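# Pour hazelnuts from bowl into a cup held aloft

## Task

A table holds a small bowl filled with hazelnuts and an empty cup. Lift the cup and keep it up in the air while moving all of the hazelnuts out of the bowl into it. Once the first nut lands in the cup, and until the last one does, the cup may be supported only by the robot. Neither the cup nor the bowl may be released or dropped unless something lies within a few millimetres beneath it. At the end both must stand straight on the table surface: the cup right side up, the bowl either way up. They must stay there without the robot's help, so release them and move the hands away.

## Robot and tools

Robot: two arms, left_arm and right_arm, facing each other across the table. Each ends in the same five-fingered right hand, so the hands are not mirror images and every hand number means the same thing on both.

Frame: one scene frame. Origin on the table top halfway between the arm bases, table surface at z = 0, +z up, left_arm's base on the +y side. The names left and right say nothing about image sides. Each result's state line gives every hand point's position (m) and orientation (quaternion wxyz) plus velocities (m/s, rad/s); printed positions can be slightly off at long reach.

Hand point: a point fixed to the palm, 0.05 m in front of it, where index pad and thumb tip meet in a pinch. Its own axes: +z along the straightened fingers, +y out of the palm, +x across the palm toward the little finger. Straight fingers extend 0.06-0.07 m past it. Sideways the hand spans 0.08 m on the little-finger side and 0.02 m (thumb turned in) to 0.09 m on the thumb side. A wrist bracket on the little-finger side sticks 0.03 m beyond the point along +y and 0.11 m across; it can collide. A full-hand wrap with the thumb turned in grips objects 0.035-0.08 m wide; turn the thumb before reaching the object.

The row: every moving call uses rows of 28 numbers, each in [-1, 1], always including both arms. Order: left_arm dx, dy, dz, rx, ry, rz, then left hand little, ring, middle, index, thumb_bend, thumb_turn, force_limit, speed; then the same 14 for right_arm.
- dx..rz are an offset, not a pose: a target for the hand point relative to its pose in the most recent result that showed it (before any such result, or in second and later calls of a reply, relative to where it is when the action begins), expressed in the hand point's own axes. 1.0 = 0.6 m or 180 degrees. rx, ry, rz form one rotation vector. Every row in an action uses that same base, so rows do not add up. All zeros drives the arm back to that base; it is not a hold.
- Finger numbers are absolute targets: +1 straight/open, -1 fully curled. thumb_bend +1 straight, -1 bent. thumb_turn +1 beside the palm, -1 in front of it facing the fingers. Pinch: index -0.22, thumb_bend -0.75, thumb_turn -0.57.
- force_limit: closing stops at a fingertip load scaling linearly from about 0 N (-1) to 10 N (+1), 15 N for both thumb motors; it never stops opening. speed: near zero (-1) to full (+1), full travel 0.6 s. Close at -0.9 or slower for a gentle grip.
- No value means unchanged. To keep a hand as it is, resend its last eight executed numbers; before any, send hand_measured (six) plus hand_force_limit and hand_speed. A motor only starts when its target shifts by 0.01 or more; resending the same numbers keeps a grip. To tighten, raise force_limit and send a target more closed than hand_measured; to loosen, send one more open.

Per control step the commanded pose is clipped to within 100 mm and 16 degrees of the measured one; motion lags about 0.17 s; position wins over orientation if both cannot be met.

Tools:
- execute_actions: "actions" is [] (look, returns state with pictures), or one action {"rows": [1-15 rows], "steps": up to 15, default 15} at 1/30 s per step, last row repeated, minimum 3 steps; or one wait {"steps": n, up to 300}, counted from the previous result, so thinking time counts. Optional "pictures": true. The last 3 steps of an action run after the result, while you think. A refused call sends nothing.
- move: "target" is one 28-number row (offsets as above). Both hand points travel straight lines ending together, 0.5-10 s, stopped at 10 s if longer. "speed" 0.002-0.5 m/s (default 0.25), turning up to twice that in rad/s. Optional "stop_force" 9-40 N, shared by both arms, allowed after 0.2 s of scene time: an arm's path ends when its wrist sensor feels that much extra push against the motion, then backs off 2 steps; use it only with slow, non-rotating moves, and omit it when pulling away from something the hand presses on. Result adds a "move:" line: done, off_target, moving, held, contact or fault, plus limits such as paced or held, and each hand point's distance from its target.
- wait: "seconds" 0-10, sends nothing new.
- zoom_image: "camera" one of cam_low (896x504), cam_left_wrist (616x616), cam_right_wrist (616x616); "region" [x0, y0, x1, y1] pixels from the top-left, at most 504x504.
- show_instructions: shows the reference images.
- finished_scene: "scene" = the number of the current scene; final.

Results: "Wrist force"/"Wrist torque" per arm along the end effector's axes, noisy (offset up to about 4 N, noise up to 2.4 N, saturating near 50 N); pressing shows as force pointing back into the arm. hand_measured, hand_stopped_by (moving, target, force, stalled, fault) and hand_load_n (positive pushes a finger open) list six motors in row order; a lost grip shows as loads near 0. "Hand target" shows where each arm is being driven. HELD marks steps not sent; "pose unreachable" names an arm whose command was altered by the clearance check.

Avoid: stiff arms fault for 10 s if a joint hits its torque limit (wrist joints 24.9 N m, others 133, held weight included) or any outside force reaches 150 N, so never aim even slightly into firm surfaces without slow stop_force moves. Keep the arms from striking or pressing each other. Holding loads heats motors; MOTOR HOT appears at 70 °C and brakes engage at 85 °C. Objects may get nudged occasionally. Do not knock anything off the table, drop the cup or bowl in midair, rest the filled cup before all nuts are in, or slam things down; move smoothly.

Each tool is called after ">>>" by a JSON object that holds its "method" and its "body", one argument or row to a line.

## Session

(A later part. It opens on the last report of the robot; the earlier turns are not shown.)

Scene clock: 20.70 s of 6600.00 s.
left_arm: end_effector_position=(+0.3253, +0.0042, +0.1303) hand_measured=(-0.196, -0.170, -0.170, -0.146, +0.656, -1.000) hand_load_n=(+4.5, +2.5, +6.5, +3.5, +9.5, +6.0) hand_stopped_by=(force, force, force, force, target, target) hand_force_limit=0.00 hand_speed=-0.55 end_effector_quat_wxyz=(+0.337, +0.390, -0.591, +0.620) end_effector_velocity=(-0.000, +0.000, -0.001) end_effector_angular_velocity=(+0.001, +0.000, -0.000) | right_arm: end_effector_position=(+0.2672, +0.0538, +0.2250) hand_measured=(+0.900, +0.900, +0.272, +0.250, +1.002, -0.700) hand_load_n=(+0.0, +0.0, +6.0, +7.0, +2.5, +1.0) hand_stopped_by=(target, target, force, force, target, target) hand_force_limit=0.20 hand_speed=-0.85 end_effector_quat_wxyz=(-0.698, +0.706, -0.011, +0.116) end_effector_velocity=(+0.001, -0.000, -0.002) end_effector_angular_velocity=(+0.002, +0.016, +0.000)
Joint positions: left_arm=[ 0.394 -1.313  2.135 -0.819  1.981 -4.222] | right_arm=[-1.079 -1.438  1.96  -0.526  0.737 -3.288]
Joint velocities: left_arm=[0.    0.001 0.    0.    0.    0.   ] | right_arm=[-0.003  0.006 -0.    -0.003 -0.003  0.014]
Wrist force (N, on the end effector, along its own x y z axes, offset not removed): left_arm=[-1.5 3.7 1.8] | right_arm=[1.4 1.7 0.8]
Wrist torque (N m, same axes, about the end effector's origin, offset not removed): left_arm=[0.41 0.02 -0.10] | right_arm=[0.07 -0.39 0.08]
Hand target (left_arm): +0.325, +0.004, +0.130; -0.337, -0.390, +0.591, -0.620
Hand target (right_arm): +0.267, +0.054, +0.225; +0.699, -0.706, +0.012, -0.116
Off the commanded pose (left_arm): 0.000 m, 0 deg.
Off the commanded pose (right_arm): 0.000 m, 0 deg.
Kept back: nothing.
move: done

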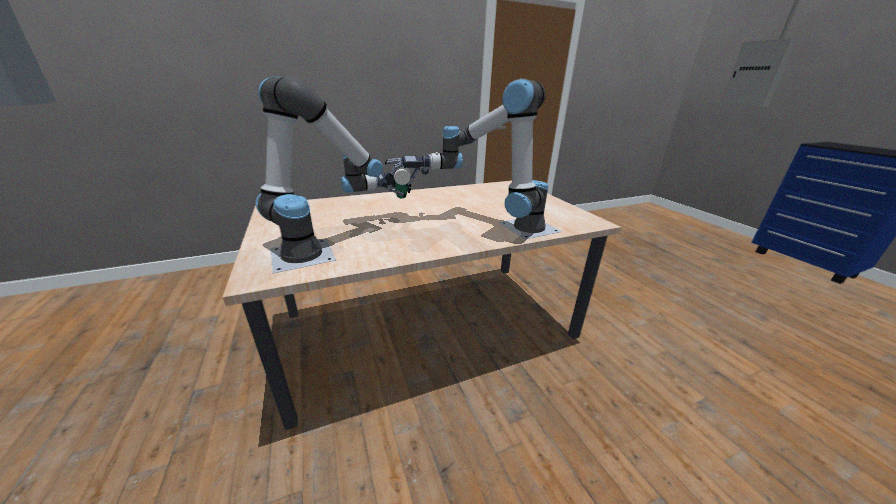

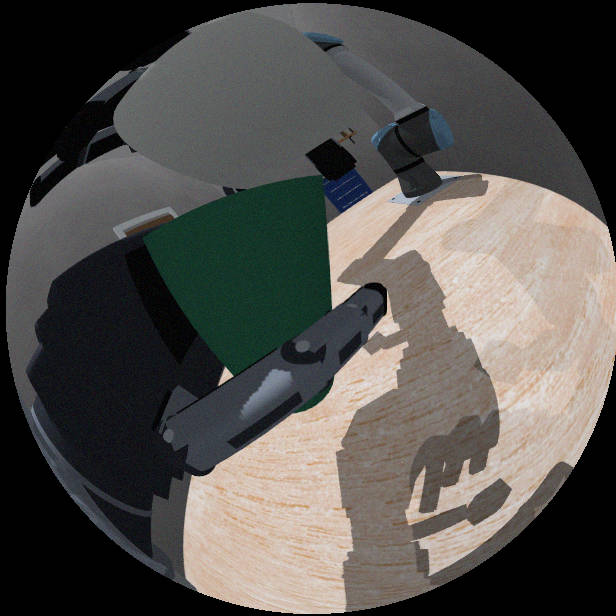

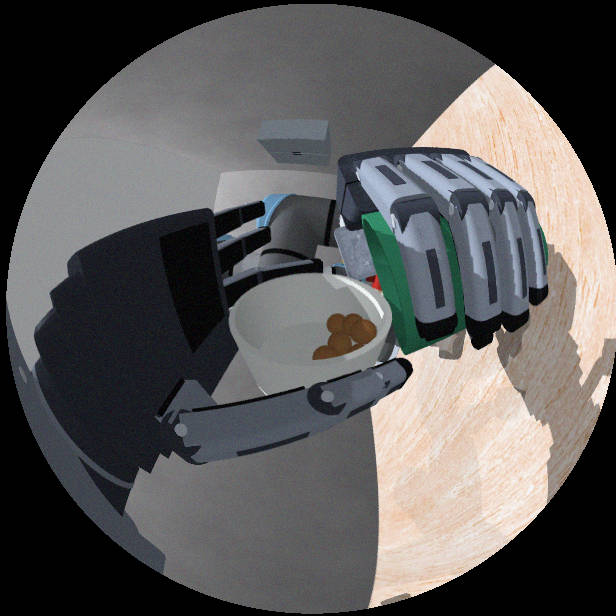

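The pile is starting to move. Continue slowly about the lip.

>>> {"method": "move", "body": {
  "target": [0,0,0,0,0,0,-0.5,-0.5,-0.5,-0.5,0.65,-1,0,-0.55,0.019,-0.014,0,0,0,0.1,0.9,0.9,0.0,-0.3,1,-0.7,0.2,-0.85],
  "speed": 0.035
}}

>>> {"method": "zoom_image", "body": {
  "camera": "cam_low",
  "region": [220, 140, 630, 310]
}}

Scene clock: 25.63 s of 6600.00 s.
left_arm: end_effector_position=(+0.3253, +0.0042, +0.1303) hand_measured=(-0.196, -0.170, -0.170, -0.146, +0.656, -1.000) hand_load_n=(+4.5, +2.5, +6.5, +3.5, +9.5, +6.5) hand_stopped_by=(force, force, force, force, target, target) hand_force_limit=0.00 hand_speed=-0.55 end_effector_quat_wxyz=(+0.337, +0.390, -0.591, +0.620) end_effector_velocity=(+0.001, +0.001, -0.000) end_effector_angular_velocity=(+0.001, +0.000, +0.002) | right_arm: end_effector_position=(+0.2770, +0.0520, +0.2350) hand_measured=(+0.900, +0.900, +0.272, +0.250, +1.002, -0.700) hand_load_n=(+0.0, +0.0, +6.0, +7.0, +2.5, +1.0) hand_stopped_by=(target, target, force, force, target, target) hand_force_limit=0.20 hand_speed=-0.85 end_effector_quat_wxyz=(+0.708, -0.696, +0.121, -0.006) end_effector_velocity=(-0.001, +0.000, +0.001) end_effector_angular_velocity=(+0.003, +0.013, +0.001)
Joint positions: left_arm=[ 0.394 -1.313  2.135 -0.819  1.981 -4.222] | right_arm=[-1.125 -1.404  1.919 -0.519  0.691 -2.975]
Joint velocities: left_arm=[ 0.002  0.     0.     0.    -0.    -0.   ] | right_arm=[-0.001  0.    -0.001  0.    -0.002  0.014]
Wrist force (N, on the end effector, along its own x y z axes, offset not removed): left_arm=[1.0 1.4 -1.2] | right_arm=[-1.5 1.7 0.0]
Wrist torque (N m, same axes, about the end effector's origin, offset not removed): left_arm=[0.21 -0.26 0.03] | right_arm=[0.01 0.08 -0.19]
Hand target (left_arm): +0.325, +0.004, +0.130; -0.337, -0.390, +0.591, -0.620
Hand target (right_arm): +0.277, +0.052, +0.235; +0.708, -0.696, +0.121, -0.005
Off the commanded pose (left_arm): 0.000 m, 0 deg.
Off the commanded pose (right_arm): 0.000 m, 0 deg.
Kept back: nothing.
move: done

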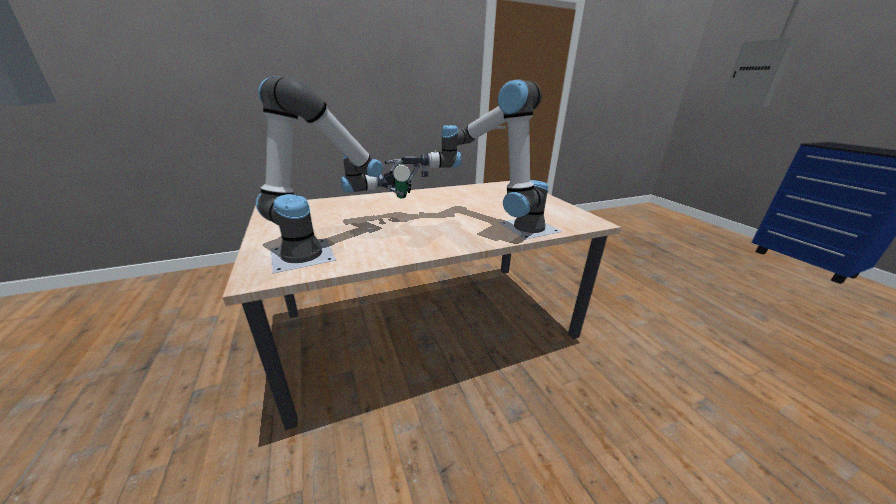

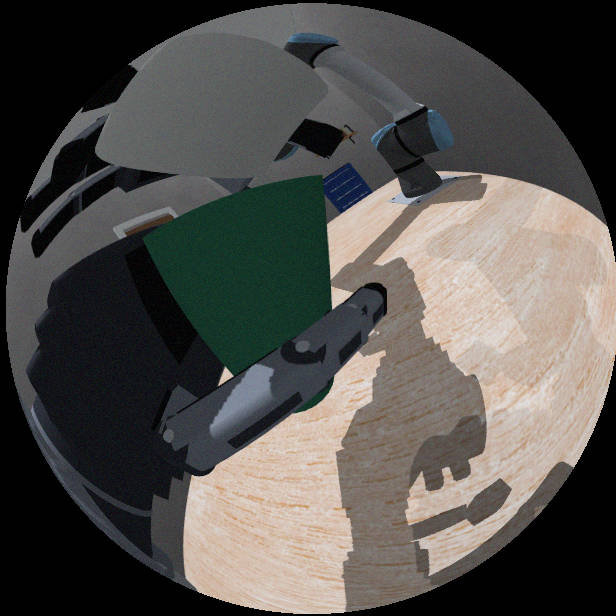

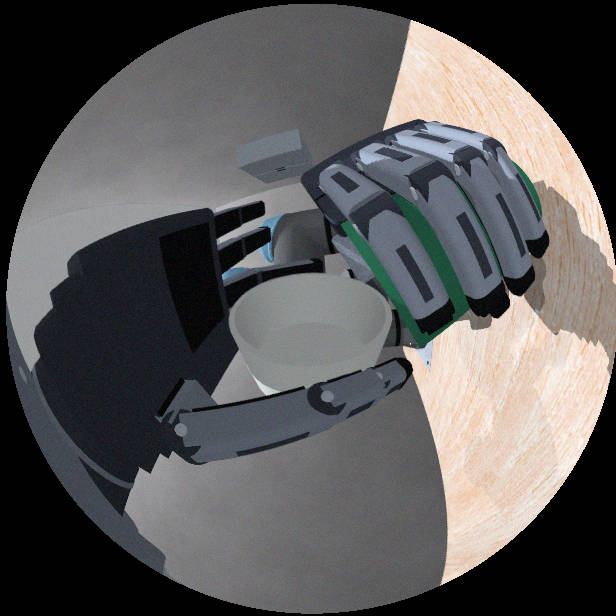

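Region (220, 140, 630, 310) of cam_low's 896x504 image, scaled by 1.229, with more detail than that image has; it fills the top 209 rows of this view, and the rest is white.

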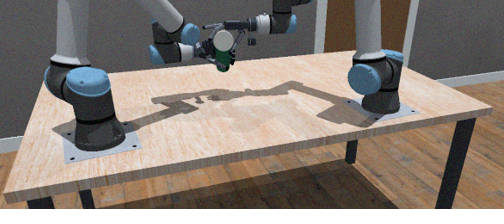

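>>> {"method": "move", "body": {
  "target": [-0.1695,-0.074,-0.232,0.136,-0.034,-0.1535,-0.5,-0.5,-0.5,-0.5,0.65,-1,0,-0.55,-0.007,-0.045,-0.12,0,0,-0.22,0.9,0.9,0.0,-0.3,1,-0.7,0.2,-0.85],
  "speed": 0.25
}}

Scene clock: 27.80 s of 6600.00 s.
left_arm: end_effector_position=(+0.3998, +0.1502, +0.0616) hand_measured=(-0.196, -0.170, -0.170, -0.146, +0.656, -1.000) hand_load_n=(+4.5, +2.5, +6.5, +3.5, +9.5, +6.5) hand_stopped_by=(force, force, force, force, target, target) hand_force_limit=0.00 hand_speed=-0.55 end_effector_quat_wxyz=(+0.354, +0.613, -0.355, +0.611) end_effector_velocity=(+0.001, +0.002, -0.001) end_effector_angular_velocity=(-0.001, +0.004, +0.004) | right_arm: end_effector_position=(+0.2644, -0.0189, +0.2621) hand_measured=(+0.900, +0.900, +0.272, +0.250, +1.002, -0.700) hand_load_n=(+0.0, +0.0, +6.0, +7.0, +2.5, +1.5) hand_stopped_by=(target, target, force, force, target, target) hand_force_limit=0.20 hand_speed=-0.85 end_effector_quat_wxyz=(-0.664, +0.696, +0.122, +0.245) end_effector_velocity=(-0.000, -0.001, -0.001) end_effector_angular_velocity=(-0.005, -0.003, -0.001)
Joint positions: left_arm=[ 0.599 -1.223  2.449 -1.223  1.75  -4.712] | right_arm=[-1.21  -1.658  2.071 -0.417  0.606 -3.664]
Joint velocities: left_arm=[ 0.003  0.003  0.002 -0.004 -0.002 -0.004] | right_arm=[-0.002 -0.001  0.002  0.007 -0.001 -0.01 ]
Wrist force (N, on the end effector, along its own x y z axes, offset not removed): left_arm=[0.3 -0.5 -0.2] | right_arm=[-0.2 -1.8 0.5]
Wrist torque (N m, same axes, about the end effector's origin, offset not removed): left_arm=[0.07 -0.31 0.11] | right_arm=[-0.39 -0.14 -0.14]
Hand target (left_arm): +0.400, +0.150, +0.062; +0.354, +0.613, -0.354, +0.611
Hand target (right_arm): +0.264, -0.019, +0.262; +0.664, -0.696, -0.122, -0.245
Off the commanded pose (left_arm): 0.000 m, 0 deg.
Off the commanded pose (right_arm): 0.000 m, 0 deg.
Kept back: nothing.
move: done

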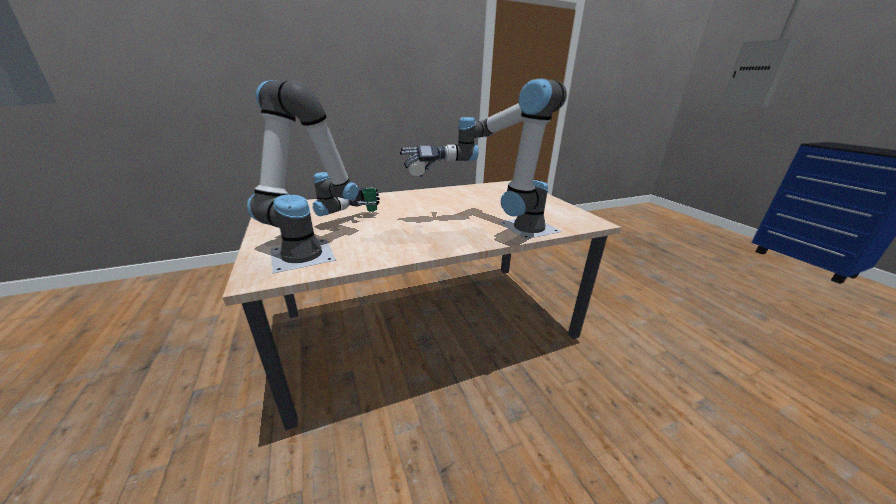

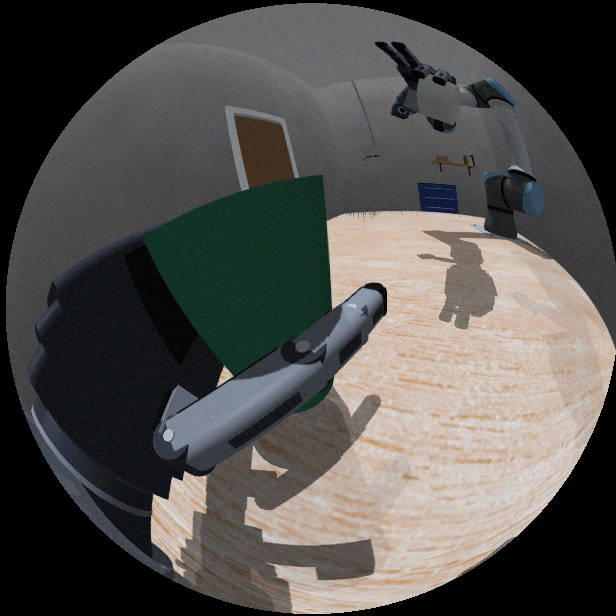

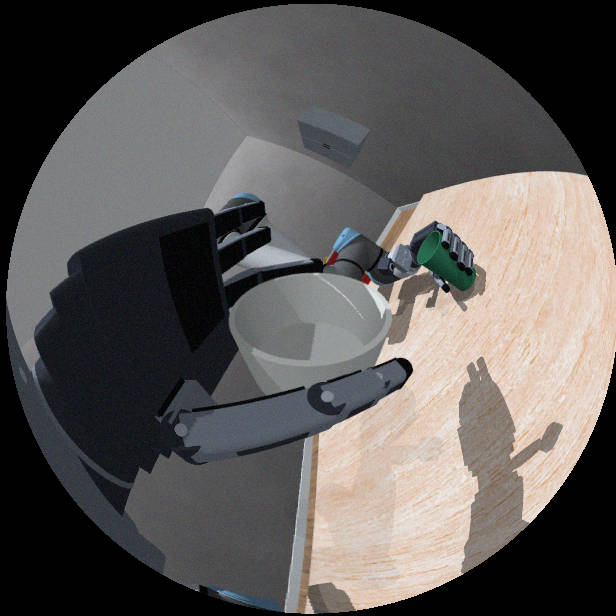

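>>> {"method": "move", "body": {
  "target": [-0.030,0,0,0,0,0,-0.5,-0.5,-0.5,-0.5,0.65,-1,0,-0.55,-0.053,0.4185,-0.108,-0.1597,0.0715,-0.319,0.9,0.9,0.0,-0.3,1,-0.7,0.2,-0.85],
  "speed": 0.3
}}

>>> {"method": "move", "body": {
  "target": [-0.025,0,0,0,0,0,-0.5,-0.5,-0.5,-0.5,0.65,-1,0,-0.55,-0.025,0,0.001,0,0,0,0.9,0.9,0.0,-0.3,1,-0.7,0.2,-0.85],
  "speed": 0.005,
  "stop_force": 9
}}

Scene clock: 30.60 s of 6600.00 s.
left_arm: end_effector_position=(+0.3998, +0.1503, +0.0436) hand_measured=(-0.196, -0.170, -0.170, -0.146, +0.656, -1.000) hand_load_n=(+4.5, +2.5, +6.5, +3.5, +9.5, +6.5) hand_stopped_by=(force, force, force, force, target, target) hand_force_limit=0.00 hand_speed=-0.55 end_effector_quat_wxyz=(+0.354, +0.613, -0.355, +0.611) end_effector_velocity=(+0.000, +0.000, -0.001) end_effector_angular_velocity=(+0.001, +0.001, +0.000) | right_arm: end_effector_position=(+0.3501, -0.0998, +0.0289) hand_measured=(+0.900, +0.900, +0.272, +0.250, +1.002, -0.700) hand_load_n=(+0.0, +0.0, +6.0, +7.5, +2.5, +2.0) hand_stopped_by=(target, target, force, force, target, target) hand_force_limit=0.20 hand_speed=-0.85 end_effector_quat_wxyz=(-0.291, +0.659, +0.303, +0.624) end_effector_velocity=(+0.000, -0.000, -0.003) end_effector_angular_velocity=(+0.000, -0.007, -0.003)
Joint positions: left_arm=[ 0.599 -1.159  2.452 -1.29   1.75  -4.712] | right_arm=[-1.054 -1.137  2.413 -1.221  1.285 -4.723]
Joint velocities: left_arm=[ 0.001  0.001 -0.     0.001  0.     0.   ] | right_arm=[ 0.003  0.014  0.001 -0.02   0.006 -0.004]
Wrist force (N, on the end effector, along its own x y z axes, offset not removed): left_arm=[1.9 1.4 1.5] | right_arm=[-3.4 -0.3 0.8]
Wrist torque (N m, same axes, about the end effector's origin, offset not removed): left_arm=[0.33 -0.32 0.27] | right_arm=[-0.12 0.12 -0.26]
Hand target (left_arm): +0.400, +0.150, +0.044; +0.354, +0.613, -0.355, +0.611
Hand target (right_arm): +0.350, -0.100, +0.029; -0.290, +0.659, +0.303, +0.624
Off the commanded pose (left_arm): 0.000 m, 0 deg.
Off the commanded pose (right_arm): 0.000 m, 0 deg.
Kept back: nothing.
move: done

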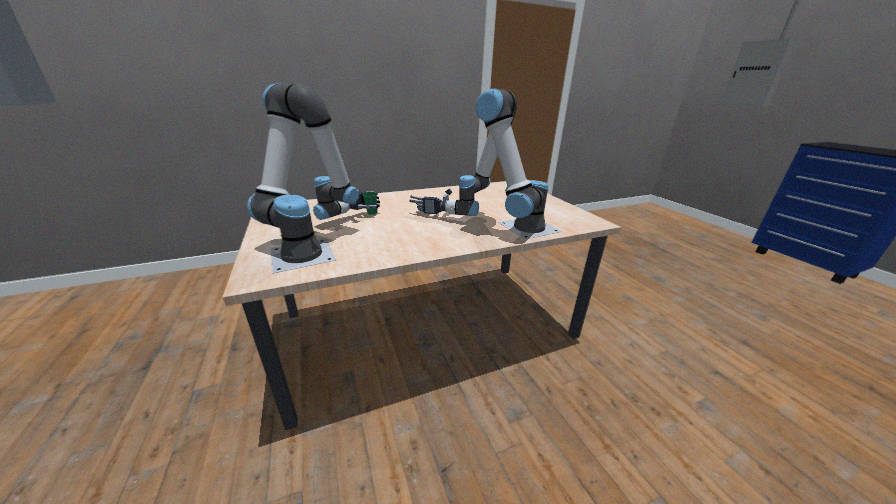

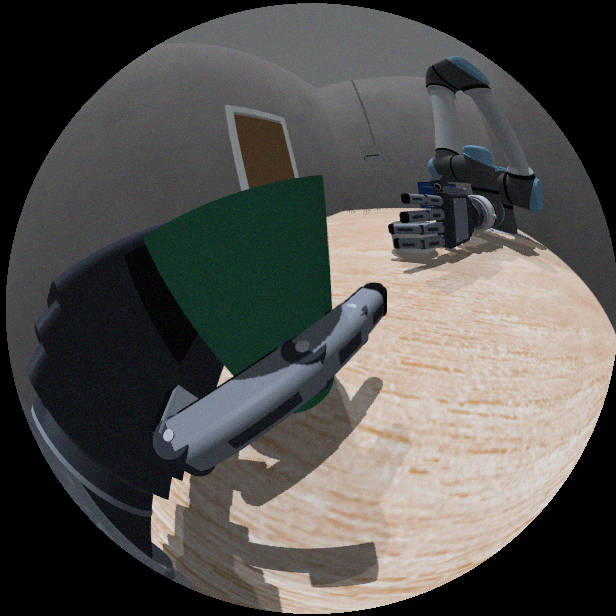

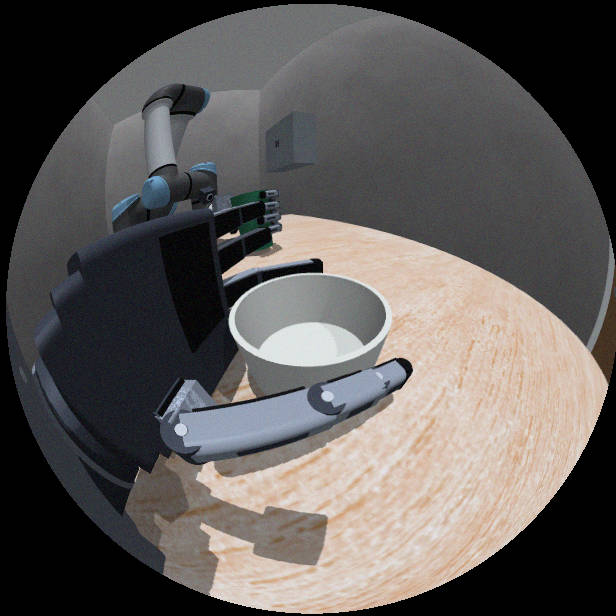

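Scene clock: 32.63 s of 6600.00 s.
left_arm: end_effector_position=(+0.3998, +0.1503, +0.0368) hand_measured=(-0.196, -0.170, -0.170, -0.146, +0.656, -1.000) hand_load_n=(+4.5, +2.5, +6.0, +3.0, +9.0, +2.0) hand_stopped_by=(force, force, force, force, target, target) hand_force_limit=0.00 hand_speed=-0.55 end_effector_quat_wxyz=(+0.354, +0.613, -0.355, +0.611) end_effector_velocity=(+0.001, +0.001, +0.001) end_effector_angular_velocity=(-0.001, -0.002, +0.001) | right_arm: end_effector_position=(+0.3500, -0.0998, +0.0208) hand_measured=(+0.900, +0.900, +0.272, +0.250, +1.002, -0.700) hand_load_n=(+0.0, +0.0, +6.5, +7.0, +2.5, -2.0) hand_stopped_by=(target, target, force, force, target, target) hand_force_limit=0.20 hand_speed=-0.85 end_effector_quat_wxyz=(-0.291, +0.659, +0.303, +0.624) end_effector_velocity=(-0.000, -0.001, -0.001) end_effector_angular_velocity=(-0.003, +0.005, -0.001)
Joint positions: left_arm=[ 0.599 -1.135  2.453 -1.316  1.75  -4.712] | right_arm=[-1.054 -1.109  2.414 -1.25   1.285 -4.723]
Joint velocities: left_arm=[ 0.002 -0.002  0.     0.     0.     0.001] | right_arm=[-0.001 -0.002 -0.     0.009 -0.     0.   ]
Wrist force (N, on the end effector, along its own x y z axes, offset not removed): left_arm=[8.0 6.2 -2.5] | right_arm=[8.9 -1.2 1.4]
Wrist torque (N m, same axes, about the end effector's origin, offset not removed): left_arm=[0.88 -0.67 0.18] | right_arm=[-0.22 -0.19 -0.04]
Hand target (left_arm): +0.400, +0.150, +0.037; +0.354, +0.613, -0.355, +0.611
Hand target (right_arm): +0.350, -0.100, +0.021; -0.291, +0.659, +0.303, +0.624
Off the commanded pose (left_arm): 0.008 m, 0 deg.
Off the commanded pose (right_arm): 0.007 m, 0 deg.
Kept back: nothing.
move: contact (left_arm, right_arm)

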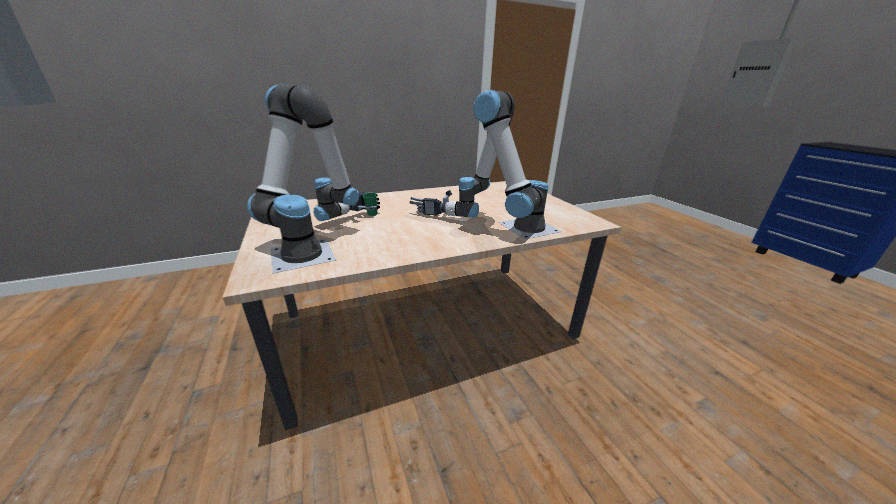

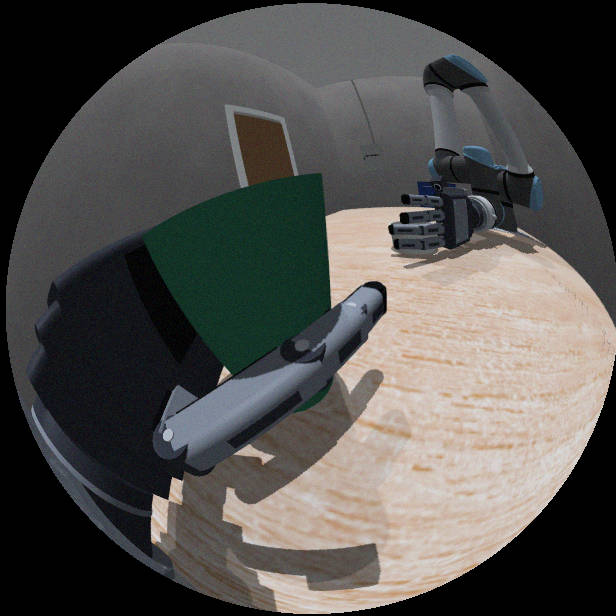

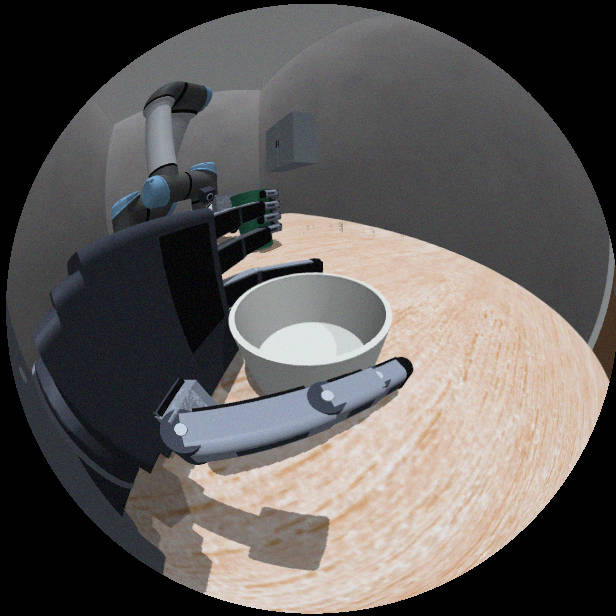

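>>> {"method": "execute_actions", "body": {
  "actions": []
}}

Scene clock: 32.90 s of 6600.00 s.
left_arm: end_effector_position=(+0.3998, +0.1502, +0.0368) hand_measured=(-0.196, -0.170, -0.170, -0.146, +0.656, -1.000) hand_load_n=(+4.5, +2.5, +6.0, +3.0, +9.0, +2.5) hand_stopped_by=(force, force, force, force, target, target) hand_force_limit=0.00 hand_speed=-0.55 end_effector_quat_wxyz=(+0.354, +0.613, -0.355, +0.611) end_effector_velocity=(-0.001, +0.000, -0.001) end_effector_angular_velocity=(+0.001, +0.002, -0.001) | right_arm: end_effector_position=(+0.3499, -0.0999, +0.0209) hand_measured=(+0.900, +0.900, +0.272, +0.250, +1.002, -0.700) hand_load_n=(+0.0, +0.0, +6.5, +7.0, +2.5, -1.0) hand_stopped_by=(target, target, force, force, target, target) hand_force_limit=0.20 hand_speed=-0.85 end_effector_quat_wxyz=(-0.291, +0.659, +0.303, +0.624) end_effector_velocity=(-0.000, -0.000, +0.001) end_effector_angular_velocity=(+0.001, -0.001, -0.001)
Joint positions: left_arm=[ 0.599 -1.135  2.453 -1.316  1.75  -4.712] | right_arm=[-1.054 -1.11   2.414 -1.249  1.285 -4.723]
Joint velocities: left_arm=[-0.001  0.001  0.001  0.     0.    -0.   ] | right_arm=[ 0.    -0.002  0.001 -0.     0.001 -0.   ]
Wrist force (N, on the end effector, along its own x y z axes, offset not removed): left_arm=[3.7 3.2 -0.8] | right_arm=[4.3 3.7 2.8]
Wrist torque (N m, same axes, about the end effector's origin, offset not removed): left_arm=[0.32 -0.27 -0.17] | right_arm=[0.56 -0.24 -0.19]
Hand target (left_arm): +0.400, +0.150, +0.037; +0.354, +0.613, -0.355, +0.611
Hand target (right_arm): +0.350, -0.100, +0.021; -0.291, +0.659, +0.303, +0.624
Off the commanded pose (left_arm): 0.008 m, 0 deg.
Off the commanded pose (right_arm): 0.007 m, 0 deg.
Kept back: nothing.
Steps of this call (steps 1 to 8: nothing new was sent). Readings (end_effector_position | what the end effector reports):
1: left_arm (+0.3998, +0.1503, +0.0368) | right_arm (+0.3500, -0.0998, +0.0208) | left_arm hand_measured=(-0.196, -0.170, -0.170, -0.146, +0.656, -1.000) hand_load_n=(+4.5, +2.5, +6.0, +3.0, +9.0, +2.0) hand_stopped_by=(force, force, force, force, target, target) hand_force_limit=0.00 hand_speed=-0.55 | right_arm hand_measured=(+0.900, +0.900, +0.272, +0.250, +1.002, -0.700) hand_load_n=(+0.0, +0.0, +6.5, +7.0, +2.5, -1.5) hand_stopped_by=(target, target, force, force, target, target) hand_force_limit=0.20 hand_speed=-0.85
2: left_arm (+0.3998, +0.1503, +0.0368) | right_arm (+0.3500, -0.0999, +0.0208) | left_arm hand_measured=(-0.196, -0.170, -0.170, -0.146, +0.656, -1.000) hand_load_n=(+4.5, +2.5, +6.0, +3.0, +9.0, +2.0) hand_stopped_by=(force, force, force, force, target, target) hand_force_limit=0.00 hand_speed=-0.55 | right_arm hand_measured=(+0.900, +0.900, +0.272, +0.250, +1.002, -0.700) hand_load_n=(+0.0, +0.0, +6.5, +7.0, +2.5, -1.5) hand_stopped_by=(target, target, force, force, target, target) hand_force_limit=0.20 hand_speed=-0.85
4: left_arm (+0.3998, +0.1503, +0.0368) | right_arm (+0.3500, -0.0999, +0.0209) | left_arm hand_measured=(-0.196, -0.170, -0.170, -0.146, +0.656, -1.000) hand_load_n=(+4.5, +2.5, +6.0, +3.0, +9.0, +2.5) hand_stopped_by=(force, force, force, force, target, target) hand_force_limit=0.00 hand_speed=-0.55 | right_arm hand_measured=(+0.900, +0.900, +0.272, +0.250, +1.002, -0.700) hand_load_n=(+0.0, +0.0, +6.5, +7.0, +2.5, -1.5) hand_stopped_by=(target, target, force, force, target, target) hand_force_limit=0.20 hand_speed=-0.85
8: the state above

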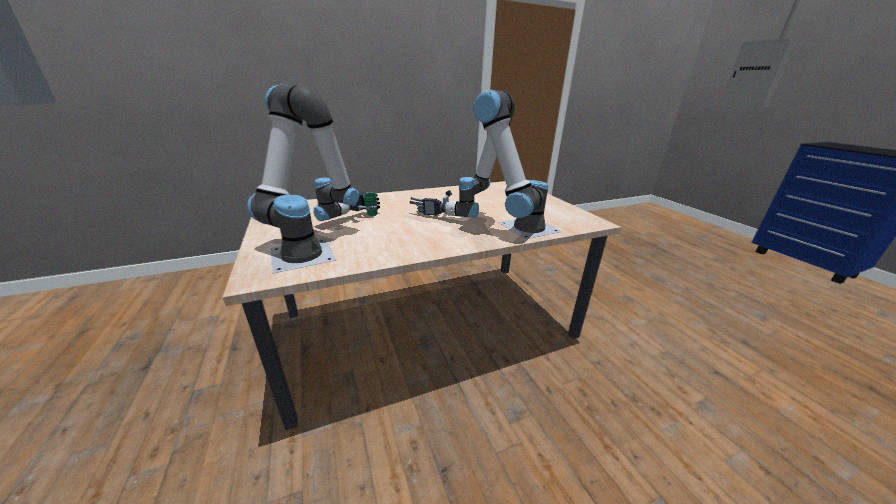

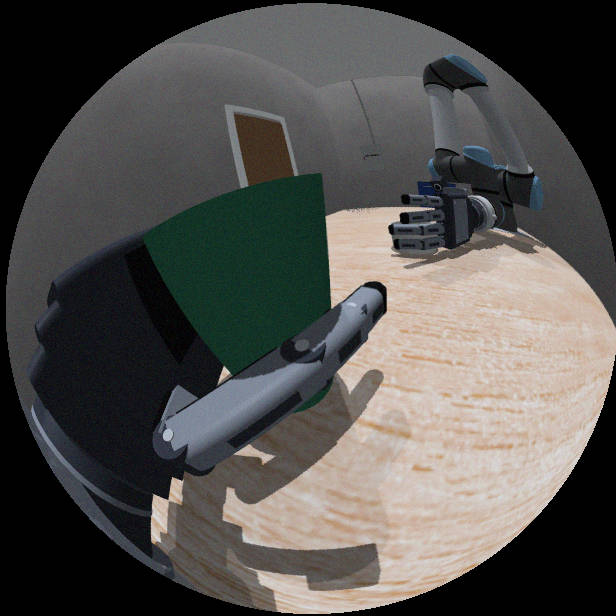

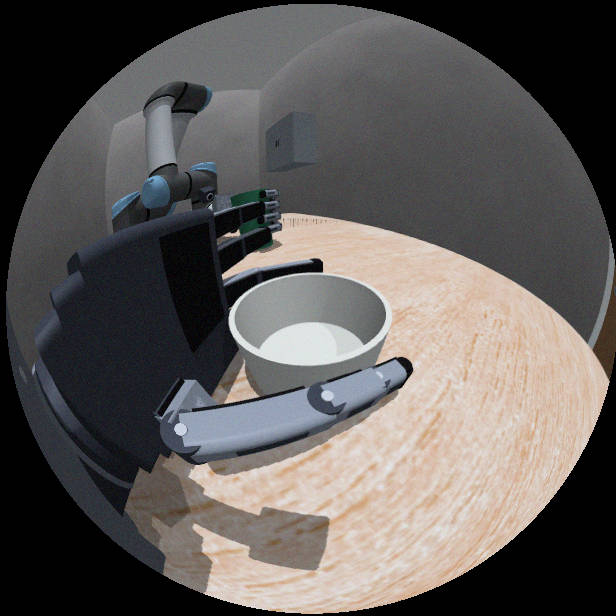

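>>> {"method": "move", "body": {
  "target": [0.001,0,0,0,0,0,1,1,1,1,1,-1,0,-0.3, 0.001,0,0,0,0,0,1,1,1,1,1,-0.7,0.2,-0.3],
  "speed": 0.02
}}

>>> {"method": "move", "body": {
  "target": [0,-0.025,-0.07,0,0,0,1,1,1,1,1,-1,0,-0.3, 0,-0.025,-0.07,0,0,0,1,1,1,1,1,-0.7,0.2,-0.3],
  "speed": 0.07
}}

Scene clock: 34.43 s of 6600.00 s.
left_arm: end_effector_position=(+0.3998, +0.1503, +0.0374) hand_measured=(+1.000, +1.000, +1.000, +1.000, +1.000, -1.000) hand_load_n=(+0.0, +0.0, +0.0, +0.0, +0.0, +0.0) hand_stopped_by=(target, target, target, target, target, target) hand_force_limit=0.00 hand_speed=-0.30 end_effector_quat_wxyz=(+0.354, +0.613, -0.355, +0.611) end_effector_velocity=(+0.000, +0.000, +0.000) end_effector_angular_velocity=(-0.001, -0.000, +0.001) | right_arm: end_effector_position=(+0.3500, -0.0998, +0.0215) hand_measured=(+1.000, +1.000, +1.000, +1.000, +1.000, -0.700) hand_load_n=(+0.0, +0.0, +0.0, +0.0, +0.0, +0.5) hand_stopped_by=(target, target, target, target, target, target) hand_force_limit=0.20 hand_speed=-0.30 end_effector_quat_wxyz=(-0.291, +0.659, +0.303, +0.624) end_effector_velocity=(+0.001, -0.000, +0.000) end_effector_angular_velocity=(+0.001, -0.000, -0.001)
Joint positions: left_arm=[ 0.599 -1.137  2.453 -1.313  1.75  -4.712] | right_arm=[-1.054 -1.112  2.414 -1.247  1.285 -4.723]
Joint velocities: left_arm=[ 0.001 -0.    -0.    -0.001 -0.    -0.001] | right_arm=[-0.001 -0.    -0.    -0.001 -0.     0.001]
Wrist force (N, on the end effector, along its own x y z axes, offset not removed): left_arm=[1.9 2.7 1.4] | right_arm=[-1.5 1.3 -0.1]
Wrist torque (N m, same axes, about the end effector's origin, offset not removed): left_arm=[0.40 -0.49 0.00] | right_arm=[0.22 0.16 -0.12]
Hand target (left_arm): +0.400, +0.150, +0.037; +0.354, +0.613, -0.355, +0.611
Hand target (right_arm): +0.350, -0.100, +0.021; -0.291, +0.659, +0.303, +0.624
Off the commanded pose (left_arm): 0.000 m, 0 deg.
Off the commanded pose (right_arm): 0.000 m, 0 deg.
Kept back: nothing.
move: done

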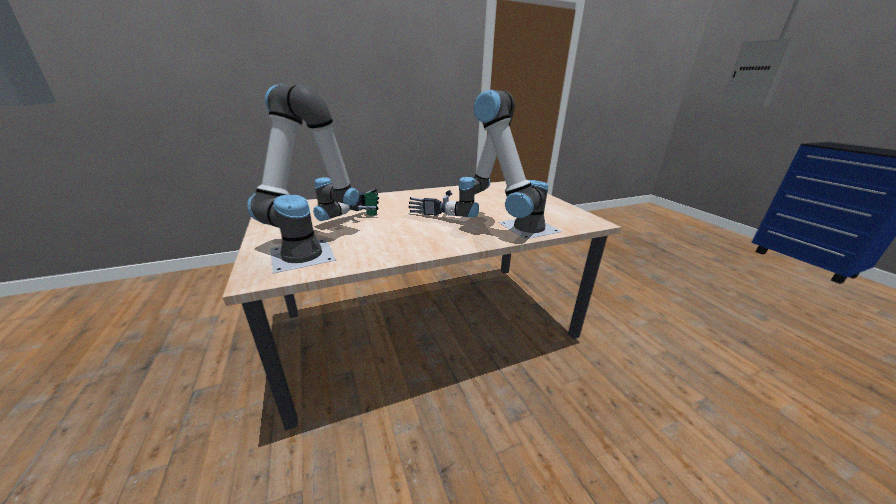

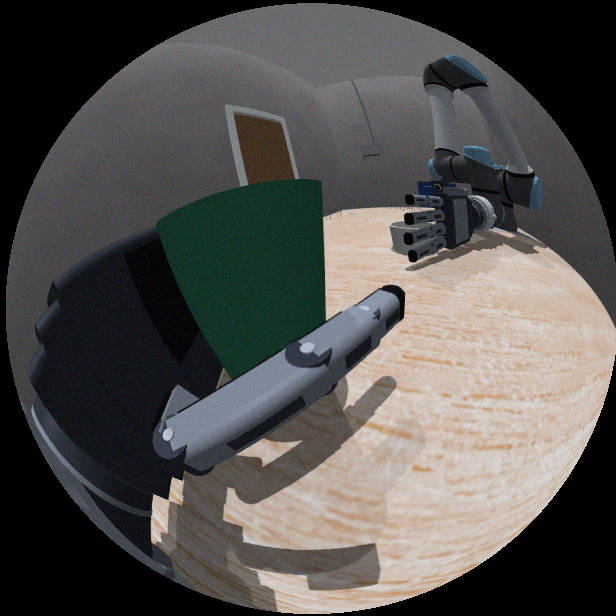

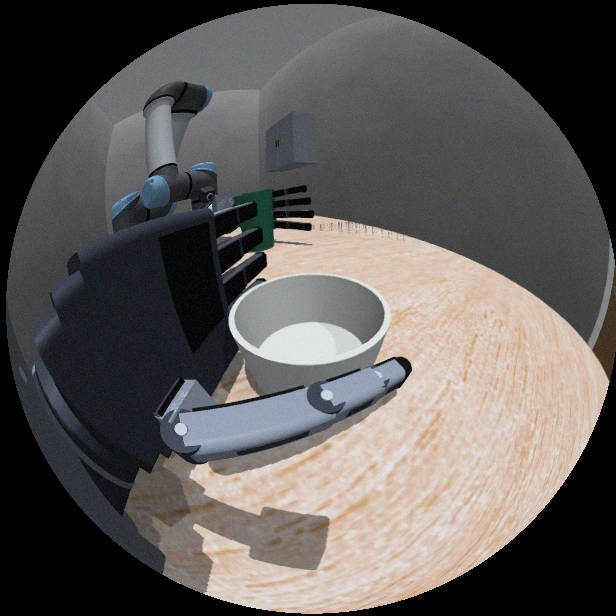

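Scene clock: 35.50 s of 6600.00 s.
left_arm: end_effector_position=(+0.3919, +0.1939, +0.0375) hand_measured=(+1.000, +1.000, +1.000, +1.000, +1.000, -1.000) hand_load_n=(+0.0, +0.0, +0.0, +0.0, +0.0, +0.0) hand_stopped_by=(target, target, target, target, target, target) hand_force_limit=0.00 hand_speed=-0.30 end_effector_quat_wxyz=(+0.354, +0.613, -0.355, +0.611) end_effector_velocity=(-0.001, +0.002, +0.000) end_effector_angular_velocity=(-0.000, -0.000, -0.001) | right_arm: end_effector_position=(+0.3116, -0.1221, +0.0238) hand_measured=(+1.000, +1.000, +1.000, +1.000, +1.000, -0.700) hand_load_n=(+0.0, +0.0, +0.0, +0.0, +0.0, +0.0) hand_stopped_by=(target, target, target, target, target, target) hand_force_limit=0.20 hand_speed=-0.30 end_effector_quat_wxyz=(-0.291, +0.659, +0.303, +0.624) end_effector_velocity=(-0.001, -0.001, +0.000) end_effector_angular_velocity=(+0.000, -0.001, -0.001)
Joint positions: left_arm=[ 0.689 -1.16   2.519 -1.357  1.84  -4.712] | right_arm=[-1.044 -1.158  2.526 -1.313  1.295 -4.723]
Joint velocities: left_arm=[ 0.005 -0.001  0.003 -0.002  0.005 -0.   ] | right_arm=[-0.    -0.002  0.004 -0.003  0.    -0.   ]
Wrist force (N, on the end effector, along its own x y z axes, offset not removed): left_arm=[0.8 0.6 -3.3] | right_arm=[-0.1 1.1 3.3]
Wrist torque (N m, same axes, about the end effector's origin, offset not removed): left_arm=[0.33 -0.12 -0.14] | right_arm=[0.09 -0.16 0.01]
Hand target (left_arm): +0.392, +0.194, +0.037; +0.354, +0.613, -0.355, +0.611
Hand target (right_arm): +0.311, -0.122, +0.024; -0.291, +0.659, +0.303, +0.624
Off the commanded pose (left_arm): 0.000 m, 0 deg.
Off the commanded pose (right_arm): 0.000 m, 0 deg.
Kept back: nothing.
move: done

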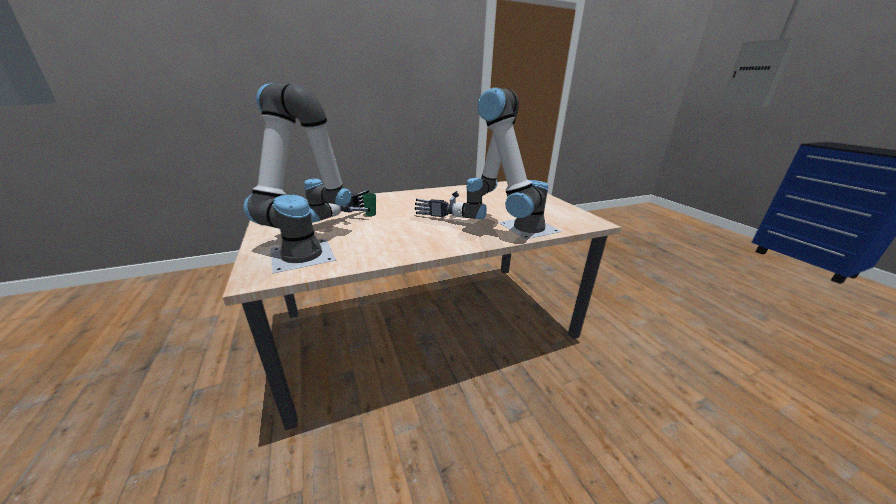

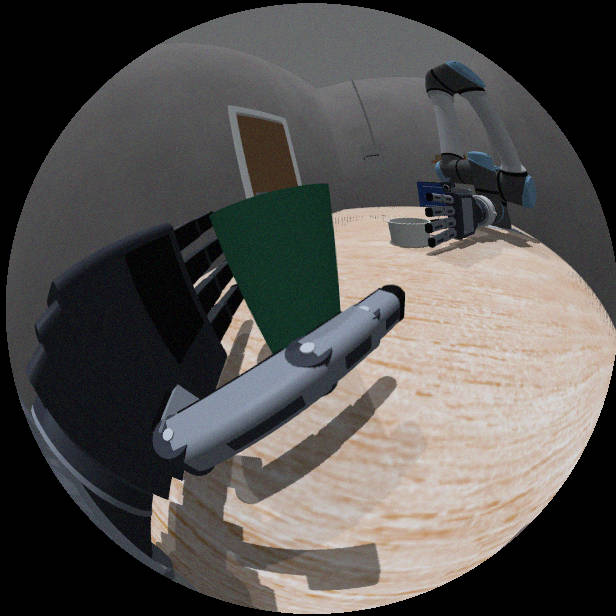

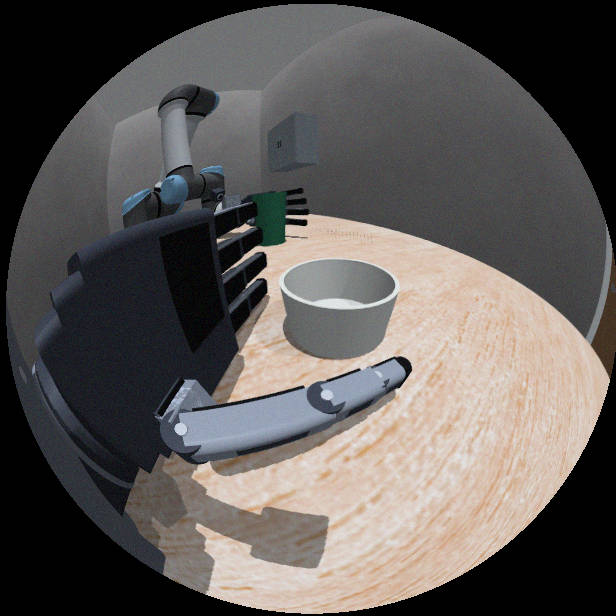

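>>> {"method": "move", "body": {
  "target": [0.42,-0.04,-0.08,0,0,0,1,1,1,1,1,-1,0,-0.3, 0.36,0,-0.07,0,0,0,1,1,1,1,1,-0.7,0.2,-0.3],
  "speed": 0.3
}}

Scene clock: 37.23 s of 6600.00 s.
left_arm: end_effector_position=(+0.3886, +0.2471, +0.2894) hand_measured=(+1.000, +1.000, +1.000, +1.000, +1.000, -1.000) hand_load_n=(+0.0, +0.0, +0.0, +0.0, +0.0, +0.0) hand_stopped_by=(target, target, target, target, target, target) hand_force_limit=0.00 hand_speed=-0.30 end_effector_quat_wxyz=(+0.354, +0.613, -0.354, +0.611) end_effector_velocity=(-0.000, +0.000, +0.001) end_effector_angular_velocity=(+0.009, +0.004, -0.001) | right_arm: end_effector_position=(+0.2925, -0.1459, +0.2416) hand_measured=(+1.000, +1.000, +1.000, +1.000, +1.000, -0.700) hand_load_n=(+0.0, +0.0, +0.0, +0.0, +0.0, +0.0) hand_stopped_by=(target, target, target, target, target, target) hand_force_limit=0.20 hand_speed=-0.30 end_effector_quat_wxyz=(-0.291, +0.659, +0.303, +0.624) end_effector_velocity=(-0.000, +0.000, +0.003) end_effector_angular_velocity=(-0.003, +0.002, +0.004)
Joint positions: left_arm=[ 0.847 -1.875  2.261 -0.384  1.999 -4.712] | right_arm=[-1.087 -1.89   2.369 -0.424  1.252 -4.725]
Joint velocities: left_arm=[ 0.001  0.    -0.01   0.02   0.002  0.005] | right_arm=[-0.002 -0.006 -0.008  0.019 -0.006 -0.002]
Wrist force (N, on the end effector, along its own x y z axes, offset not removed): left_arm=[2.1 -0.8 -0.8] | right_arm=[-0.2 1.2 2.1]
Wrist torque (N m, same axes, about the end effector's origin, offset not removed): left_arm=[-0.05 -0.42 -0.01] | right_arm=[0.09 -0.20 0.09]
Hand target (left_arm): +0.389, +0.247, +0.290; +0.354, +0.613, -0.355, +0.611
Hand target (right_arm): +0.293, -0.146, +0.242; -0.291, +0.659, +0.303, +0.624
Off the commanded pose (left_arm): 0.001 m, 0 deg.
Off the commanded pose (right_arm): 0.000 m, 0 deg.
Kept back: nothing.
move: done

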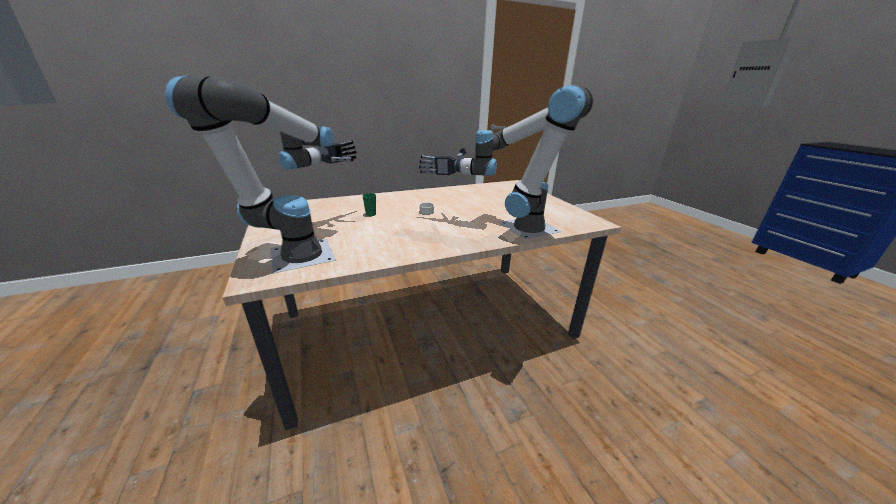

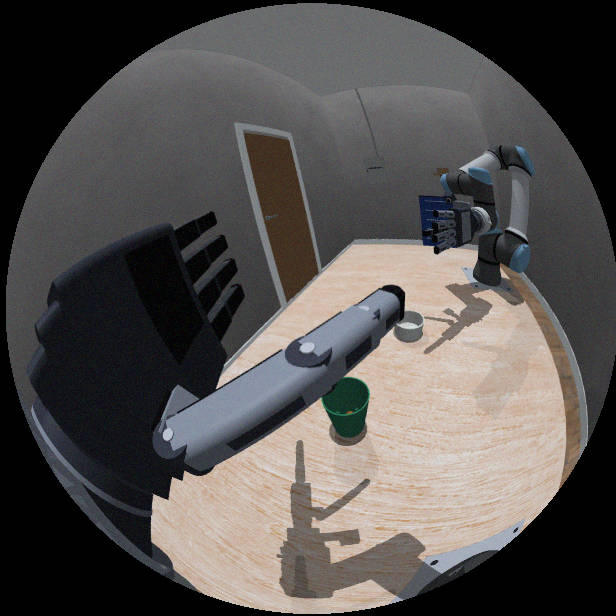

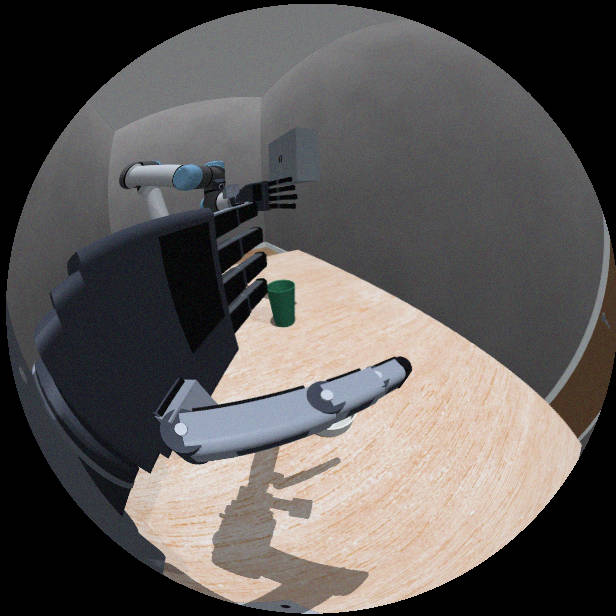

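>>> {"method": "finished_scene", "body": {
  "scene": 2
}}

The scene is finished: the task was done.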